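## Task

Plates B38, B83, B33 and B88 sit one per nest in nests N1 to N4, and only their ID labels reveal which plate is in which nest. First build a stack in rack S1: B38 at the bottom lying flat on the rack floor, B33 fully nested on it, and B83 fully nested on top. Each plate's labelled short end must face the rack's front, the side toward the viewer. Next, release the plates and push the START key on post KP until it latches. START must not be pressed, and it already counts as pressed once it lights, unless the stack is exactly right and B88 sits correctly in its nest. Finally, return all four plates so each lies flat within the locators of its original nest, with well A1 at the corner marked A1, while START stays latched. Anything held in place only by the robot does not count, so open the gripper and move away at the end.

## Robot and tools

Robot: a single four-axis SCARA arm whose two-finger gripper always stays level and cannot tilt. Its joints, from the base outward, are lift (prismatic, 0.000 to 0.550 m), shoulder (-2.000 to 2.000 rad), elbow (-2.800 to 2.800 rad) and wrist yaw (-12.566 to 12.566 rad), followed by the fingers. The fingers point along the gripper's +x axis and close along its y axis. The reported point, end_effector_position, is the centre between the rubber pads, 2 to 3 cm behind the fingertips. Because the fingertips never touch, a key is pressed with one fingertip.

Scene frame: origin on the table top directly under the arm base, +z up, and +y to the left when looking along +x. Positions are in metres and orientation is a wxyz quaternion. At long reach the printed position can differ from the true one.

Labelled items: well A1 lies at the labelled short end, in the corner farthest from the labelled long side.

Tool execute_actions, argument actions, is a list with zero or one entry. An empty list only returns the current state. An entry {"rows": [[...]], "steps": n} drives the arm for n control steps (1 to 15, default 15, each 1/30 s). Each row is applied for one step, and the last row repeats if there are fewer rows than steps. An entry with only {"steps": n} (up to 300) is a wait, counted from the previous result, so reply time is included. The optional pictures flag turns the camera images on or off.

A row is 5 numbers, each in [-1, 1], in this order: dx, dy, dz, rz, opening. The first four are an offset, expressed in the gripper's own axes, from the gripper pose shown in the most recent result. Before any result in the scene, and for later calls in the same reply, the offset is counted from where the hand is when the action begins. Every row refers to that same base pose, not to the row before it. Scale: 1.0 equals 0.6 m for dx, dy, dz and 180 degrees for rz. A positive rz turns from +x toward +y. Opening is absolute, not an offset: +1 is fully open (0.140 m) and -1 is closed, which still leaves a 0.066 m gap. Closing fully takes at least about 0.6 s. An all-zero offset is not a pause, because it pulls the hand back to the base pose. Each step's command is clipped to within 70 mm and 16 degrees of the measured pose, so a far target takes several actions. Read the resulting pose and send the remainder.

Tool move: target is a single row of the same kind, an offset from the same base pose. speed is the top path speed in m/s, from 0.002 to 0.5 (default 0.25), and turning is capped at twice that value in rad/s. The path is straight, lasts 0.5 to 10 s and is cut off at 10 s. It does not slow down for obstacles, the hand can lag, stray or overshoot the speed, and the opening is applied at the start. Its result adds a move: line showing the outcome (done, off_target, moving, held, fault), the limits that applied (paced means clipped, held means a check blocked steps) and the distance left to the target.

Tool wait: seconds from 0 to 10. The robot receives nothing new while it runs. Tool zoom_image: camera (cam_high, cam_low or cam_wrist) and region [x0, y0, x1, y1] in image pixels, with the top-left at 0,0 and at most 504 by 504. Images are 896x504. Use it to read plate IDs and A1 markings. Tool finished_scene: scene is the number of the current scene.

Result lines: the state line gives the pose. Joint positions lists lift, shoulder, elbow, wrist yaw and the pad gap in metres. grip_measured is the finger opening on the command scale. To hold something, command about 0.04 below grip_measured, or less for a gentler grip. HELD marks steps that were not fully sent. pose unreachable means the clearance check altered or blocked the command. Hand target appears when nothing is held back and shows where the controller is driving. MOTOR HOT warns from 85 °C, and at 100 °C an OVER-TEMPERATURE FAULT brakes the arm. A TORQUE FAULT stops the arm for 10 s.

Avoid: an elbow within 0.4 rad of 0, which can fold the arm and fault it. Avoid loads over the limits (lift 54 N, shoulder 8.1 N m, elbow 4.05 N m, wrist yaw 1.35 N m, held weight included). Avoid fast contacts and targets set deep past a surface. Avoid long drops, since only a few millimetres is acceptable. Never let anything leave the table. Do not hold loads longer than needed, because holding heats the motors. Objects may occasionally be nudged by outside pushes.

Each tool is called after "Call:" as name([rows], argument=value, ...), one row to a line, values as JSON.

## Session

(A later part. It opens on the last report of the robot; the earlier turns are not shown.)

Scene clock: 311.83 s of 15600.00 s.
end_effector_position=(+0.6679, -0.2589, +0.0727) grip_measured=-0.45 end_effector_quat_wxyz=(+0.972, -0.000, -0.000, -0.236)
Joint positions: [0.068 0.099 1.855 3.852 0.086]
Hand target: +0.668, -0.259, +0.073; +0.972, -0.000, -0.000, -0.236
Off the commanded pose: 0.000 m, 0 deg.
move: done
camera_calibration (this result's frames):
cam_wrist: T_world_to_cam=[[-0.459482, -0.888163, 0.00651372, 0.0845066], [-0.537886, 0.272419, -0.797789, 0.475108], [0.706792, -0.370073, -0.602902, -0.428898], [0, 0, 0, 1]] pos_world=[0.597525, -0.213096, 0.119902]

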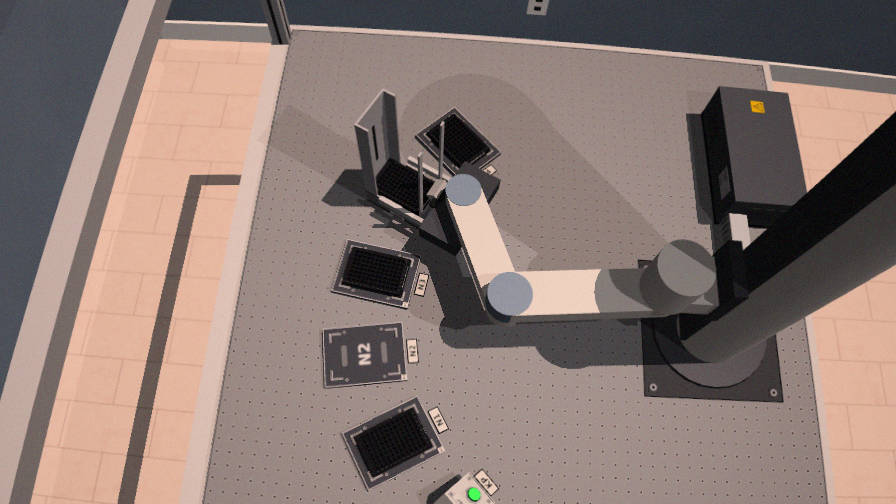

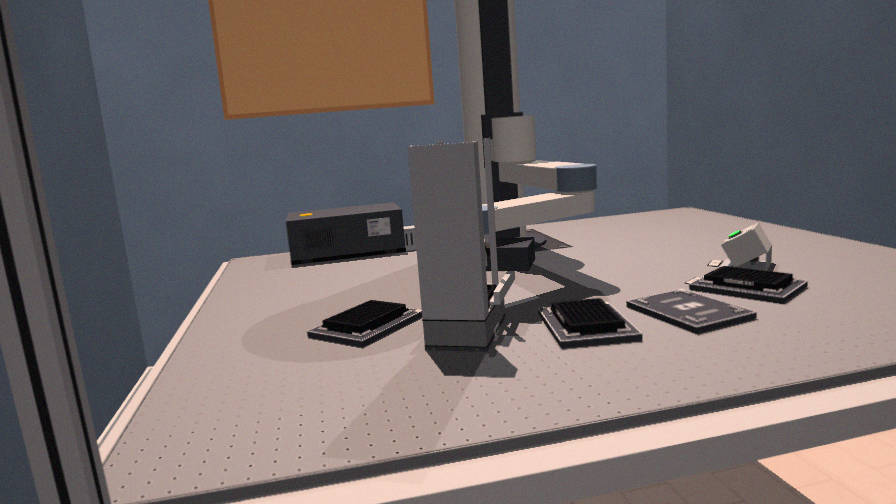

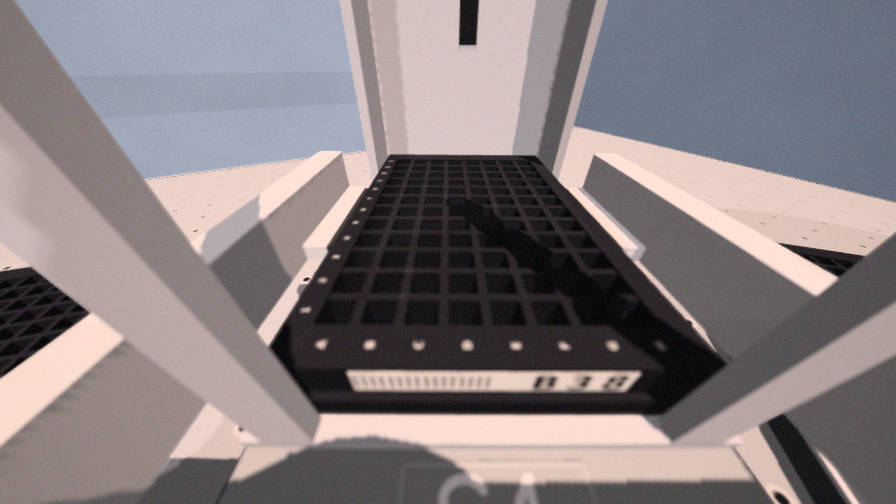

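Call:
move(target=[0,0,-0.0007,0,-0.62])

Call:
move(target=[0,0,0.44,0,-0.62], speed=0.15)

Call:
move(target=[-0.1998,0.5713,0,0.2063,-0.62], speed=0.3)

Call:
move(target=[0,0,-0.485,0,-0.62], speed=0.25)

Scene clock: 318.60 s of 15600.00 s.
end_effector_position=(+0.6679, -0.2589, +0.0726) grip_measured=-0.57 end_effector_quat_wxyz=(+0.972, -0.000, -0.000, -0.236)
Joint positions: [0.068 0.099 1.855 3.852 0.082]
Hand target: +0.668, -0.259, +0.072; +0.972, -0.000, -0.000, -0.236
Off the commanded pose: 0.000 m, 0 deg.
After step 90, 3.07 s passed at rest.
move: done
camera_calibration (this result's frames):
cam_wrist: T_world_to_cam=[[-0.459475, -0.888167, 0.00651372, 0.0845039], [-0.537888, 0.272415, -0.797789, 0.475029], [0.706795, -0.370068, -0.602902, -0.428959], [0, 0, 0, 1]] pos_world=[0.597525, -0.213095, 0.119802]

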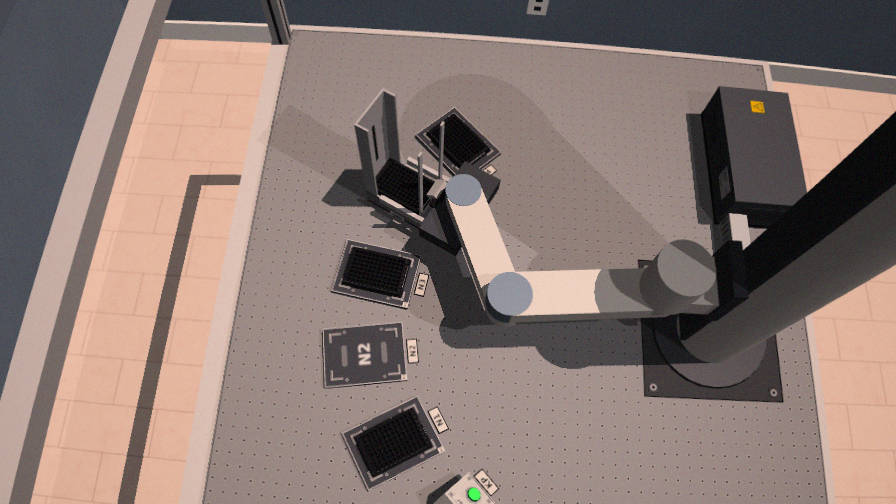

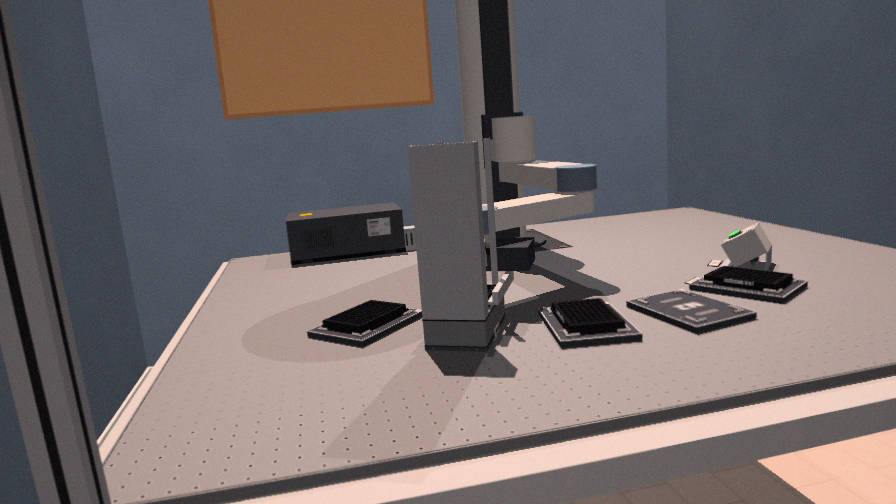

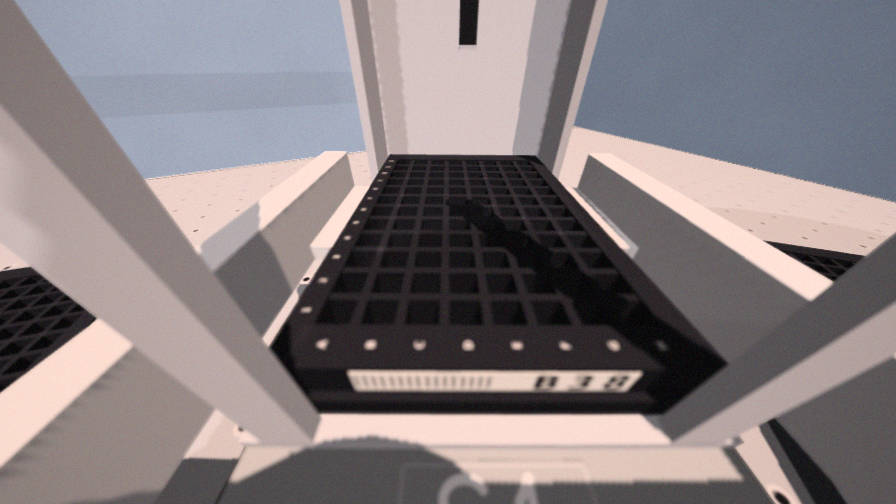

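Scene clock: 320.70 s of 15600.00 s.
end_effector_position=(+0.6679, -0.2589, +0.3367) grip_measured=-0.57 end_effector_quat_wxyz=(+0.972, -0.000, -0.000, -0.236)
Joint positions: [0.332 0.099 1.855 3.852 0.082]
Hand target: +0.668, -0.259, +0.337; +0.972, -0.000, -0.000, -0.236
Off the commanded pose: 0.000 m, 0 deg.
move: done
camera_calibration (this result's frames):
cam_wrist: T_world_to_cam=[[-0.459438, -0.888186, 0.00651372, 0.0827678], [-0.5379, 0.272392, -0.797789, 0.685693], [0.706811, -0.370038, -0.602902, -0.269767], [0, 0, 0, 1]] pos_world=[0.597535, -0.213088, 0.383856]

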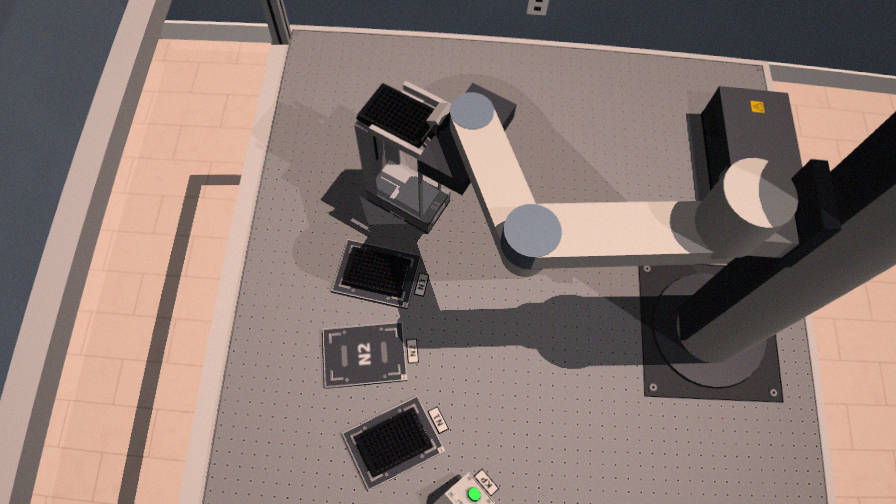

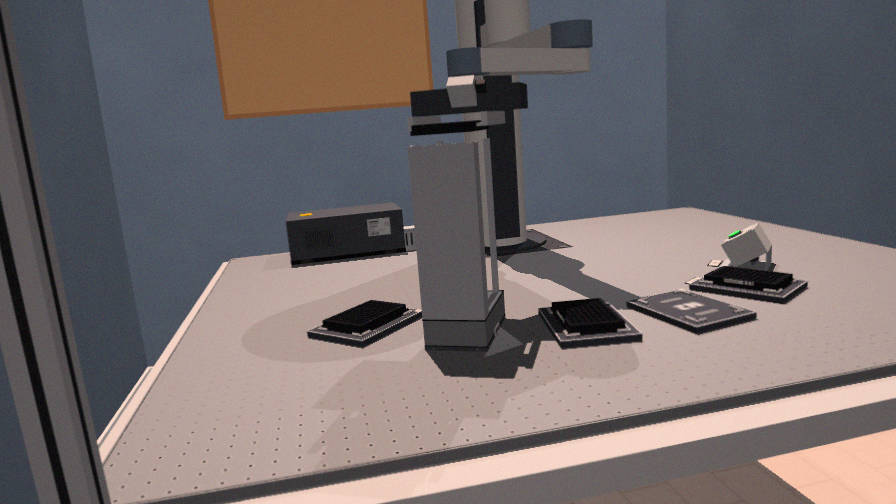

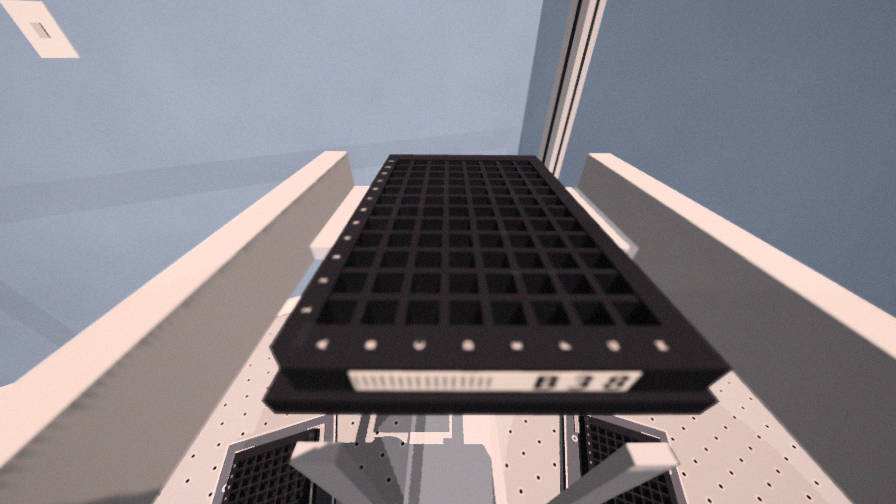

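Scene clock: 322.27 s of 15600.00 s.
end_effector_position=(+0.7184, +0.1009, +0.3367) grip_measured=-0.57 end_effector_quat_wxyz=(+0.996, -0.000, -0.000, +0.086)
Joint positions: [0.332 0.784 1.829 3.842 0.082]
Hand target: +0.718, +0.101, +0.337; +0.996, -0.000, -0.000, +0.086
Off the commanded pose: 0.000 m, 0 deg.
move: done
camera_calibration (this result's frames):
cam_wrist: T_world_to_cam=[[0.170457, -0.985344, 0.00651372, -0.0171609], [-0.593205, -0.107894, -0.797789, 0.692962], [0.786799, 0.132125, -0.602902, -0.280466], [0, 0, 0, 1]] pos_world=[0.634664, 0.0949134, 0.383856]

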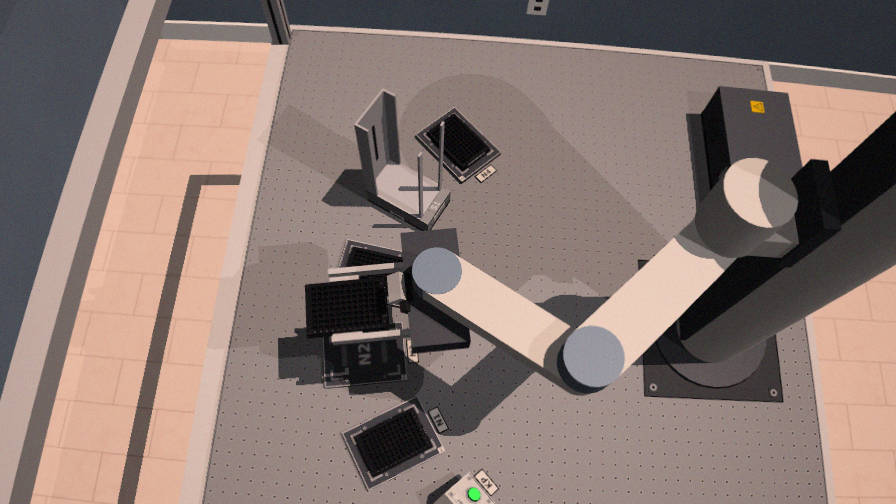

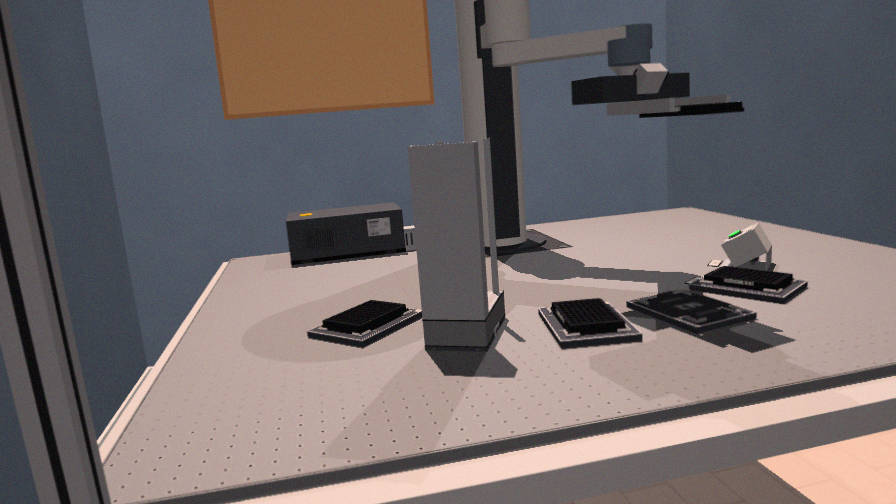

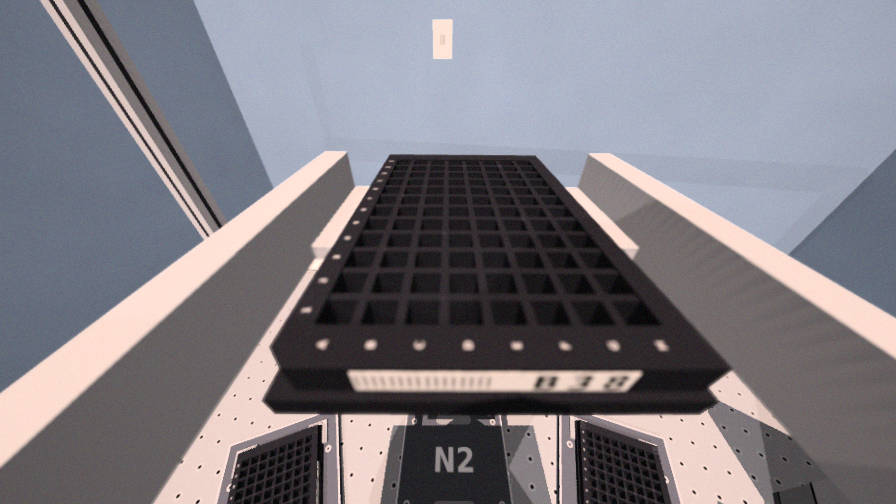

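Scene clock: 323.83 s of 15600.00 s.
end_effector_position=(+0.7184, +0.1009, +0.0456) grip_measured=-0.57 end_effector_quat_wxyz=(+0.996, -0.000, -0.000, +0.086)
Joint positions: [0.041 0.784 1.829 3.842 0.082]
Hand target: +0.718, +0.101, +0.046; +0.996, -0.000, -0.000, +0.086
Off the commanded pose: 0.000 m, 0 deg.
move: done
camera_calibration (this result's frames):
cam_wrist: T_world_to_cam=[[0.170428, -0.985349, 0.00651372, -0.0152532], [-0.593208, -0.107876, -0.797789, 0.46074], [0.786803, 0.132101, -0.602902, -0.455955], [0, 0, 0, 1]] pos_world=[0.634661, 0.0949054, 0.0927762]

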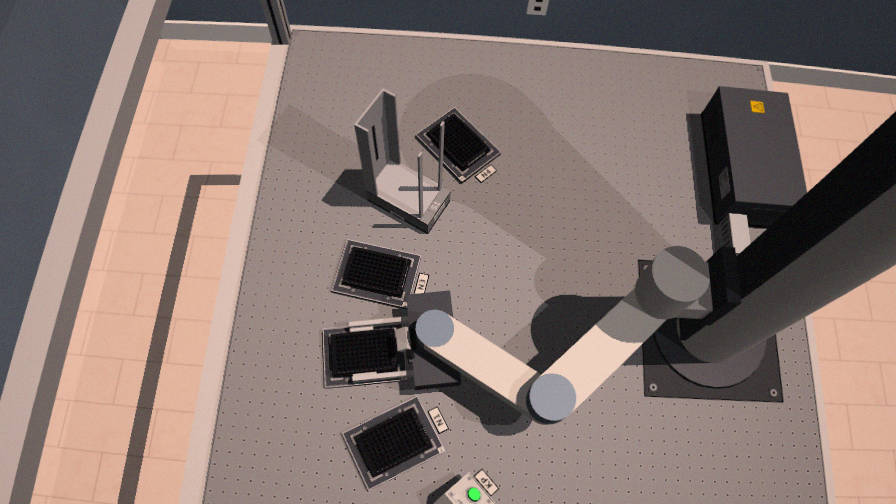

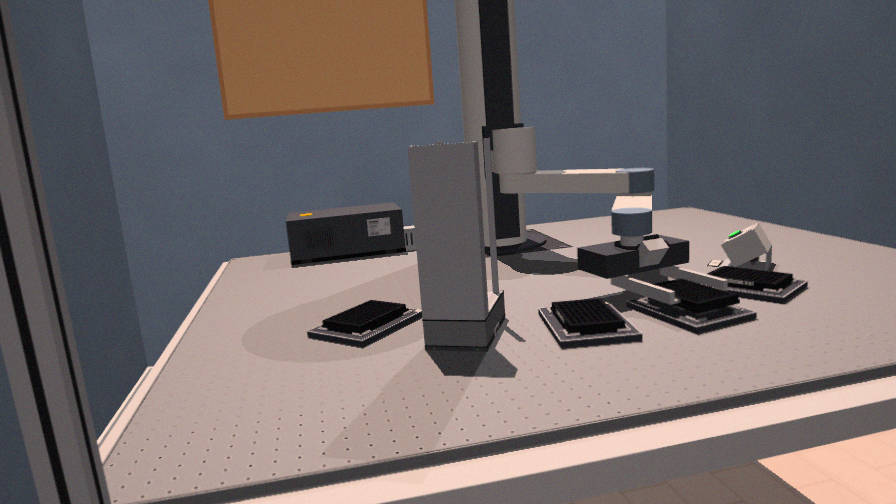

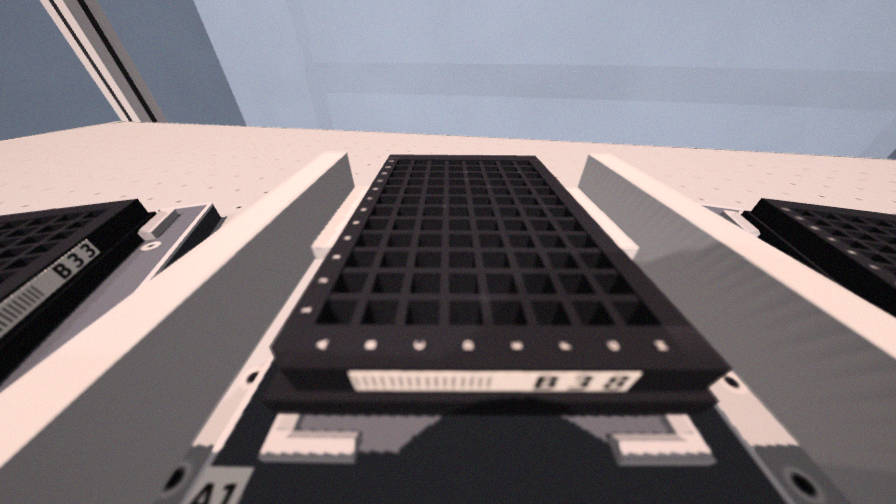

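Call:
move(target=[0.0001,-0.0004,-0.019,0,-0.62], speed=0.015)

Call:
move(target=[0,0,0,0,-0.1])

Call:
move(target=[-0.28,0,0.09,0,-0.1])

Scene clock: 327.93 s of 15600.00 s.
end_effector_position=(+0.7185, +0.1004, +0.0342) grip_measured=-0.57 end_effector_quat_wxyz=(+0.996, -0.000, -0.000, +0.085)
Joint positions: [0.029 0.784 1.829 3.841 0.082]
Hand target: +0.719, +0.101, +0.034; +0.996, -0.000, -0.000, +0.086
Off the commanded pose: 0.000 m, 0 deg.
After step 90, 0.13 s passed at rest.
move: done
camera_calibration (this result's frames):
cam_wrist: T_world_to_cam=[[0.169229, -0.985555, 0.00651372, -0.0147823], [-0.593339, -0.107155, -0.797789, 0.451658], [0.786963, 0.131144, -0.602902, -0.462877], [0, 0, 0, 1]] pos_world=[0.634755, 0.0945322, 0.0813549]

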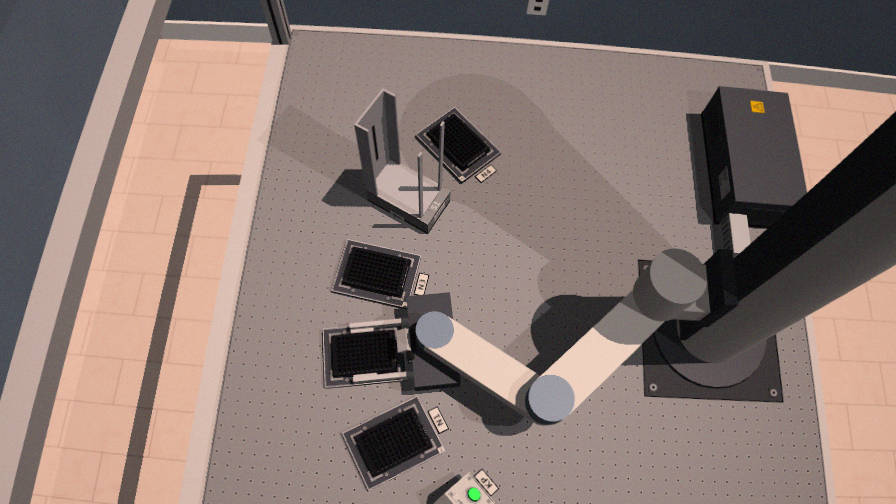

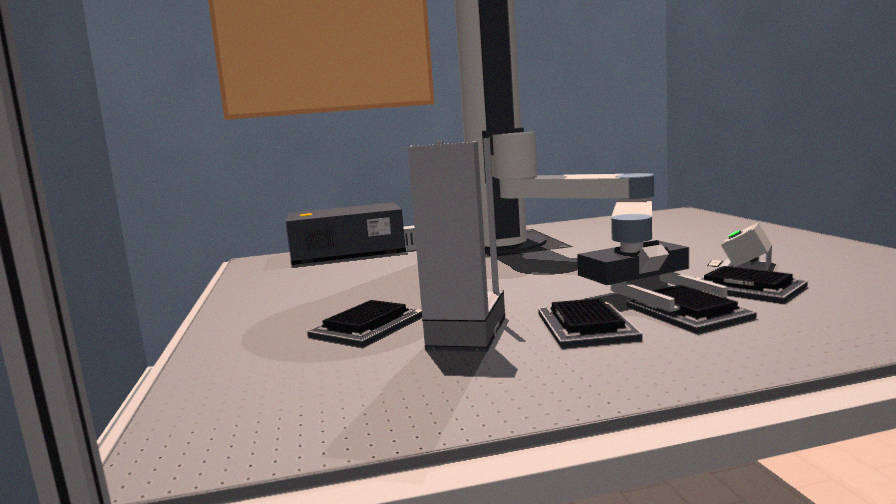

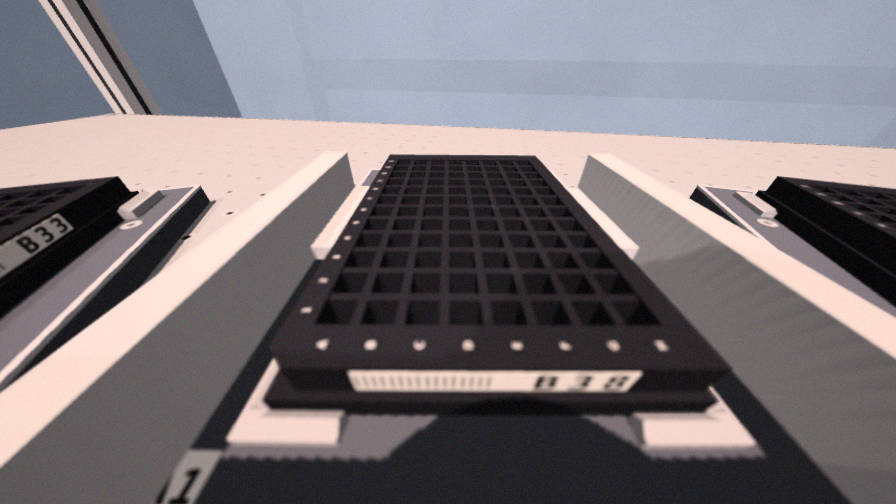

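Scene clock: 328.43 s of 15600.00 s.
end_effector_position=(+0.7185, +0.1004, +0.0342) grip_measured=-0.10 end_effector_quat_wxyz=(+0.996, -0.000, -0.000, +0.085)
Joint positions: [0.029 0.784 1.829 3.841 0.099]
Hand target: +0.719, +0.100, +0.034; +0.996, -0.000, -0.000, +0.085
Off the commanded pose: 0.000 m, 0 deg.
move: done
camera_calibration (this result's frames):
cam_wrist: T_world_to_cam=[[0.169104, -0.985577, 0.00651372, -0.0147156], [-0.593353, -0.107079, -0.797789, 0.451657], [0.786979, 0.131044, -0.602902, -0.462874], [0, 0, 0, 1]] pos_world=[0.634752, 0.0945166, 0.0813549]

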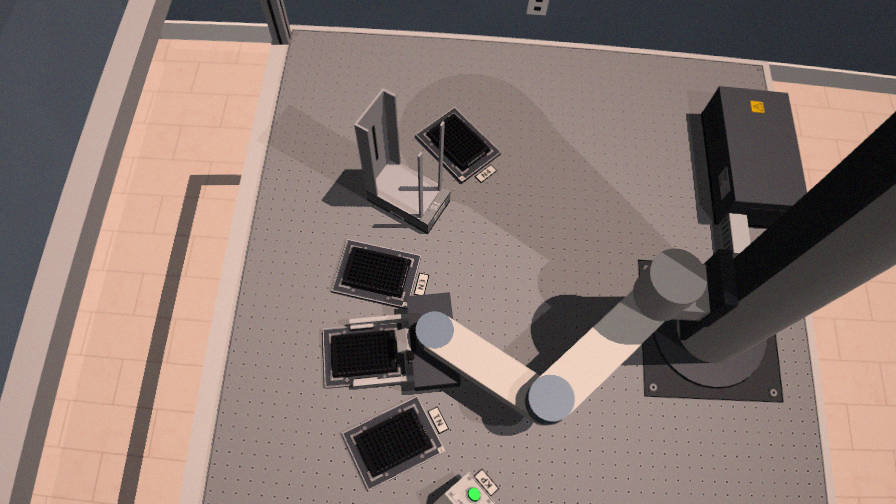

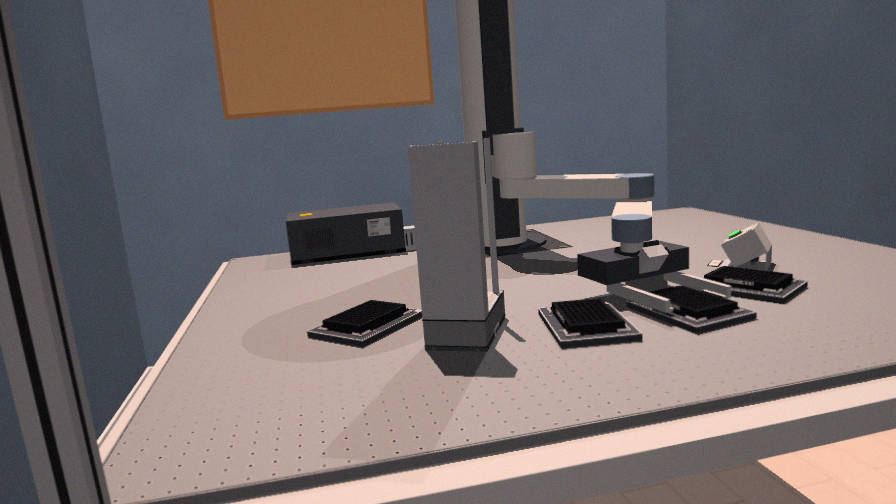

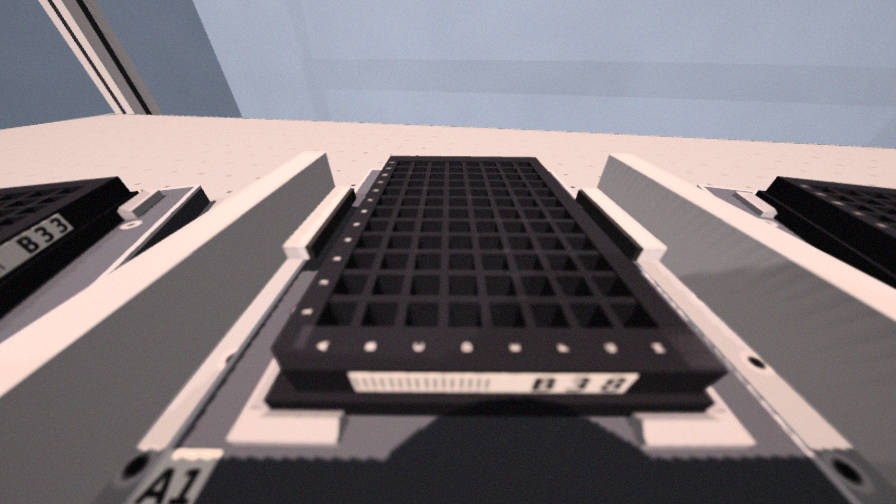

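Scene clock: 329.53 s of 15600.00 s.
end_effector_position=(+0.5530, +0.0717, +0.0882) grip_measured=-0.10 end_effector_quat_wxyz=(+0.996, -0.000, -0.000, +0.085)
Joint positions: [0.083 1.138 0.969 4.347 0.099]
Hand target: +0.553, +0.072, +0.088; +0.996, -0.000, -0.000, +0.085
Off the commanded pose: 0.000 m, 0 deg.
move: done
camera_calibration (this result's frames):
cam_wrist: T_world_to_cam=[[0.168921, -0.985608, 0.00651372, -0.0151938], [-0.593372, -0.106969, -0.797789, 0.393492], [0.787004, 0.130899, -0.602902, -0.296235], [0, 0, 0, 1]] pos_world=[0.469192, 0.0658933, 0.135421]

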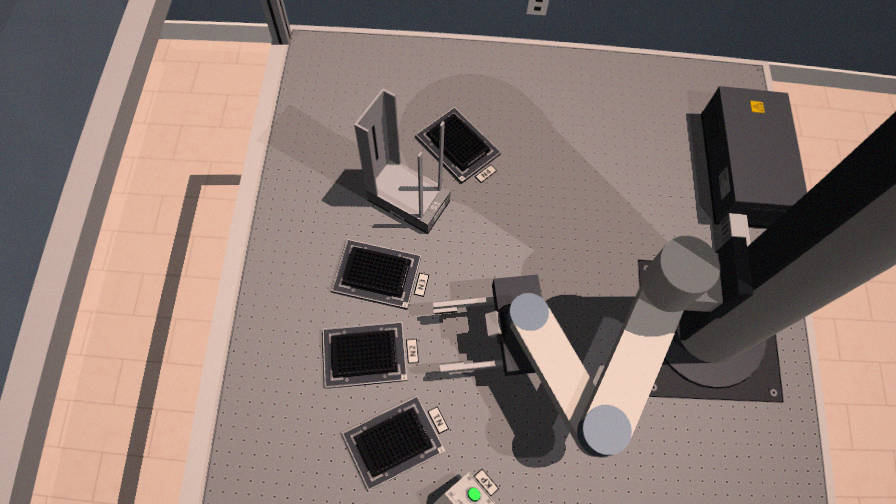

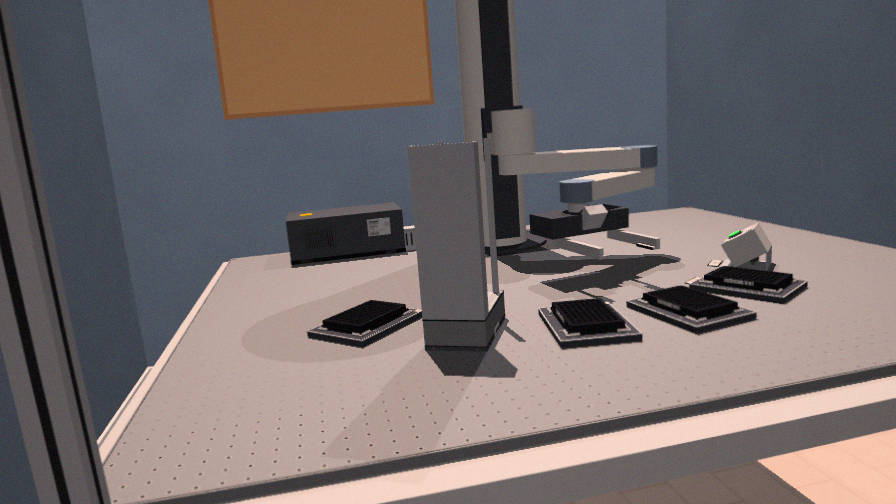

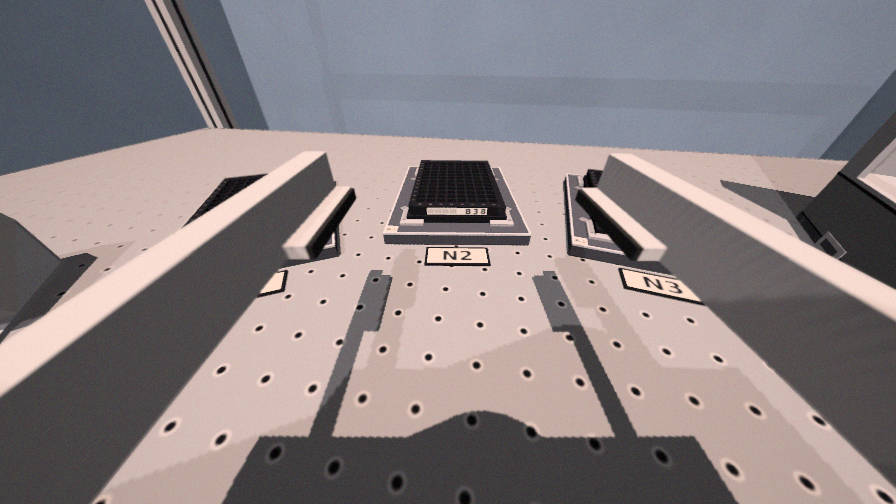

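Call:
finished_scene(scene=1)

The scene is finished: the task was done.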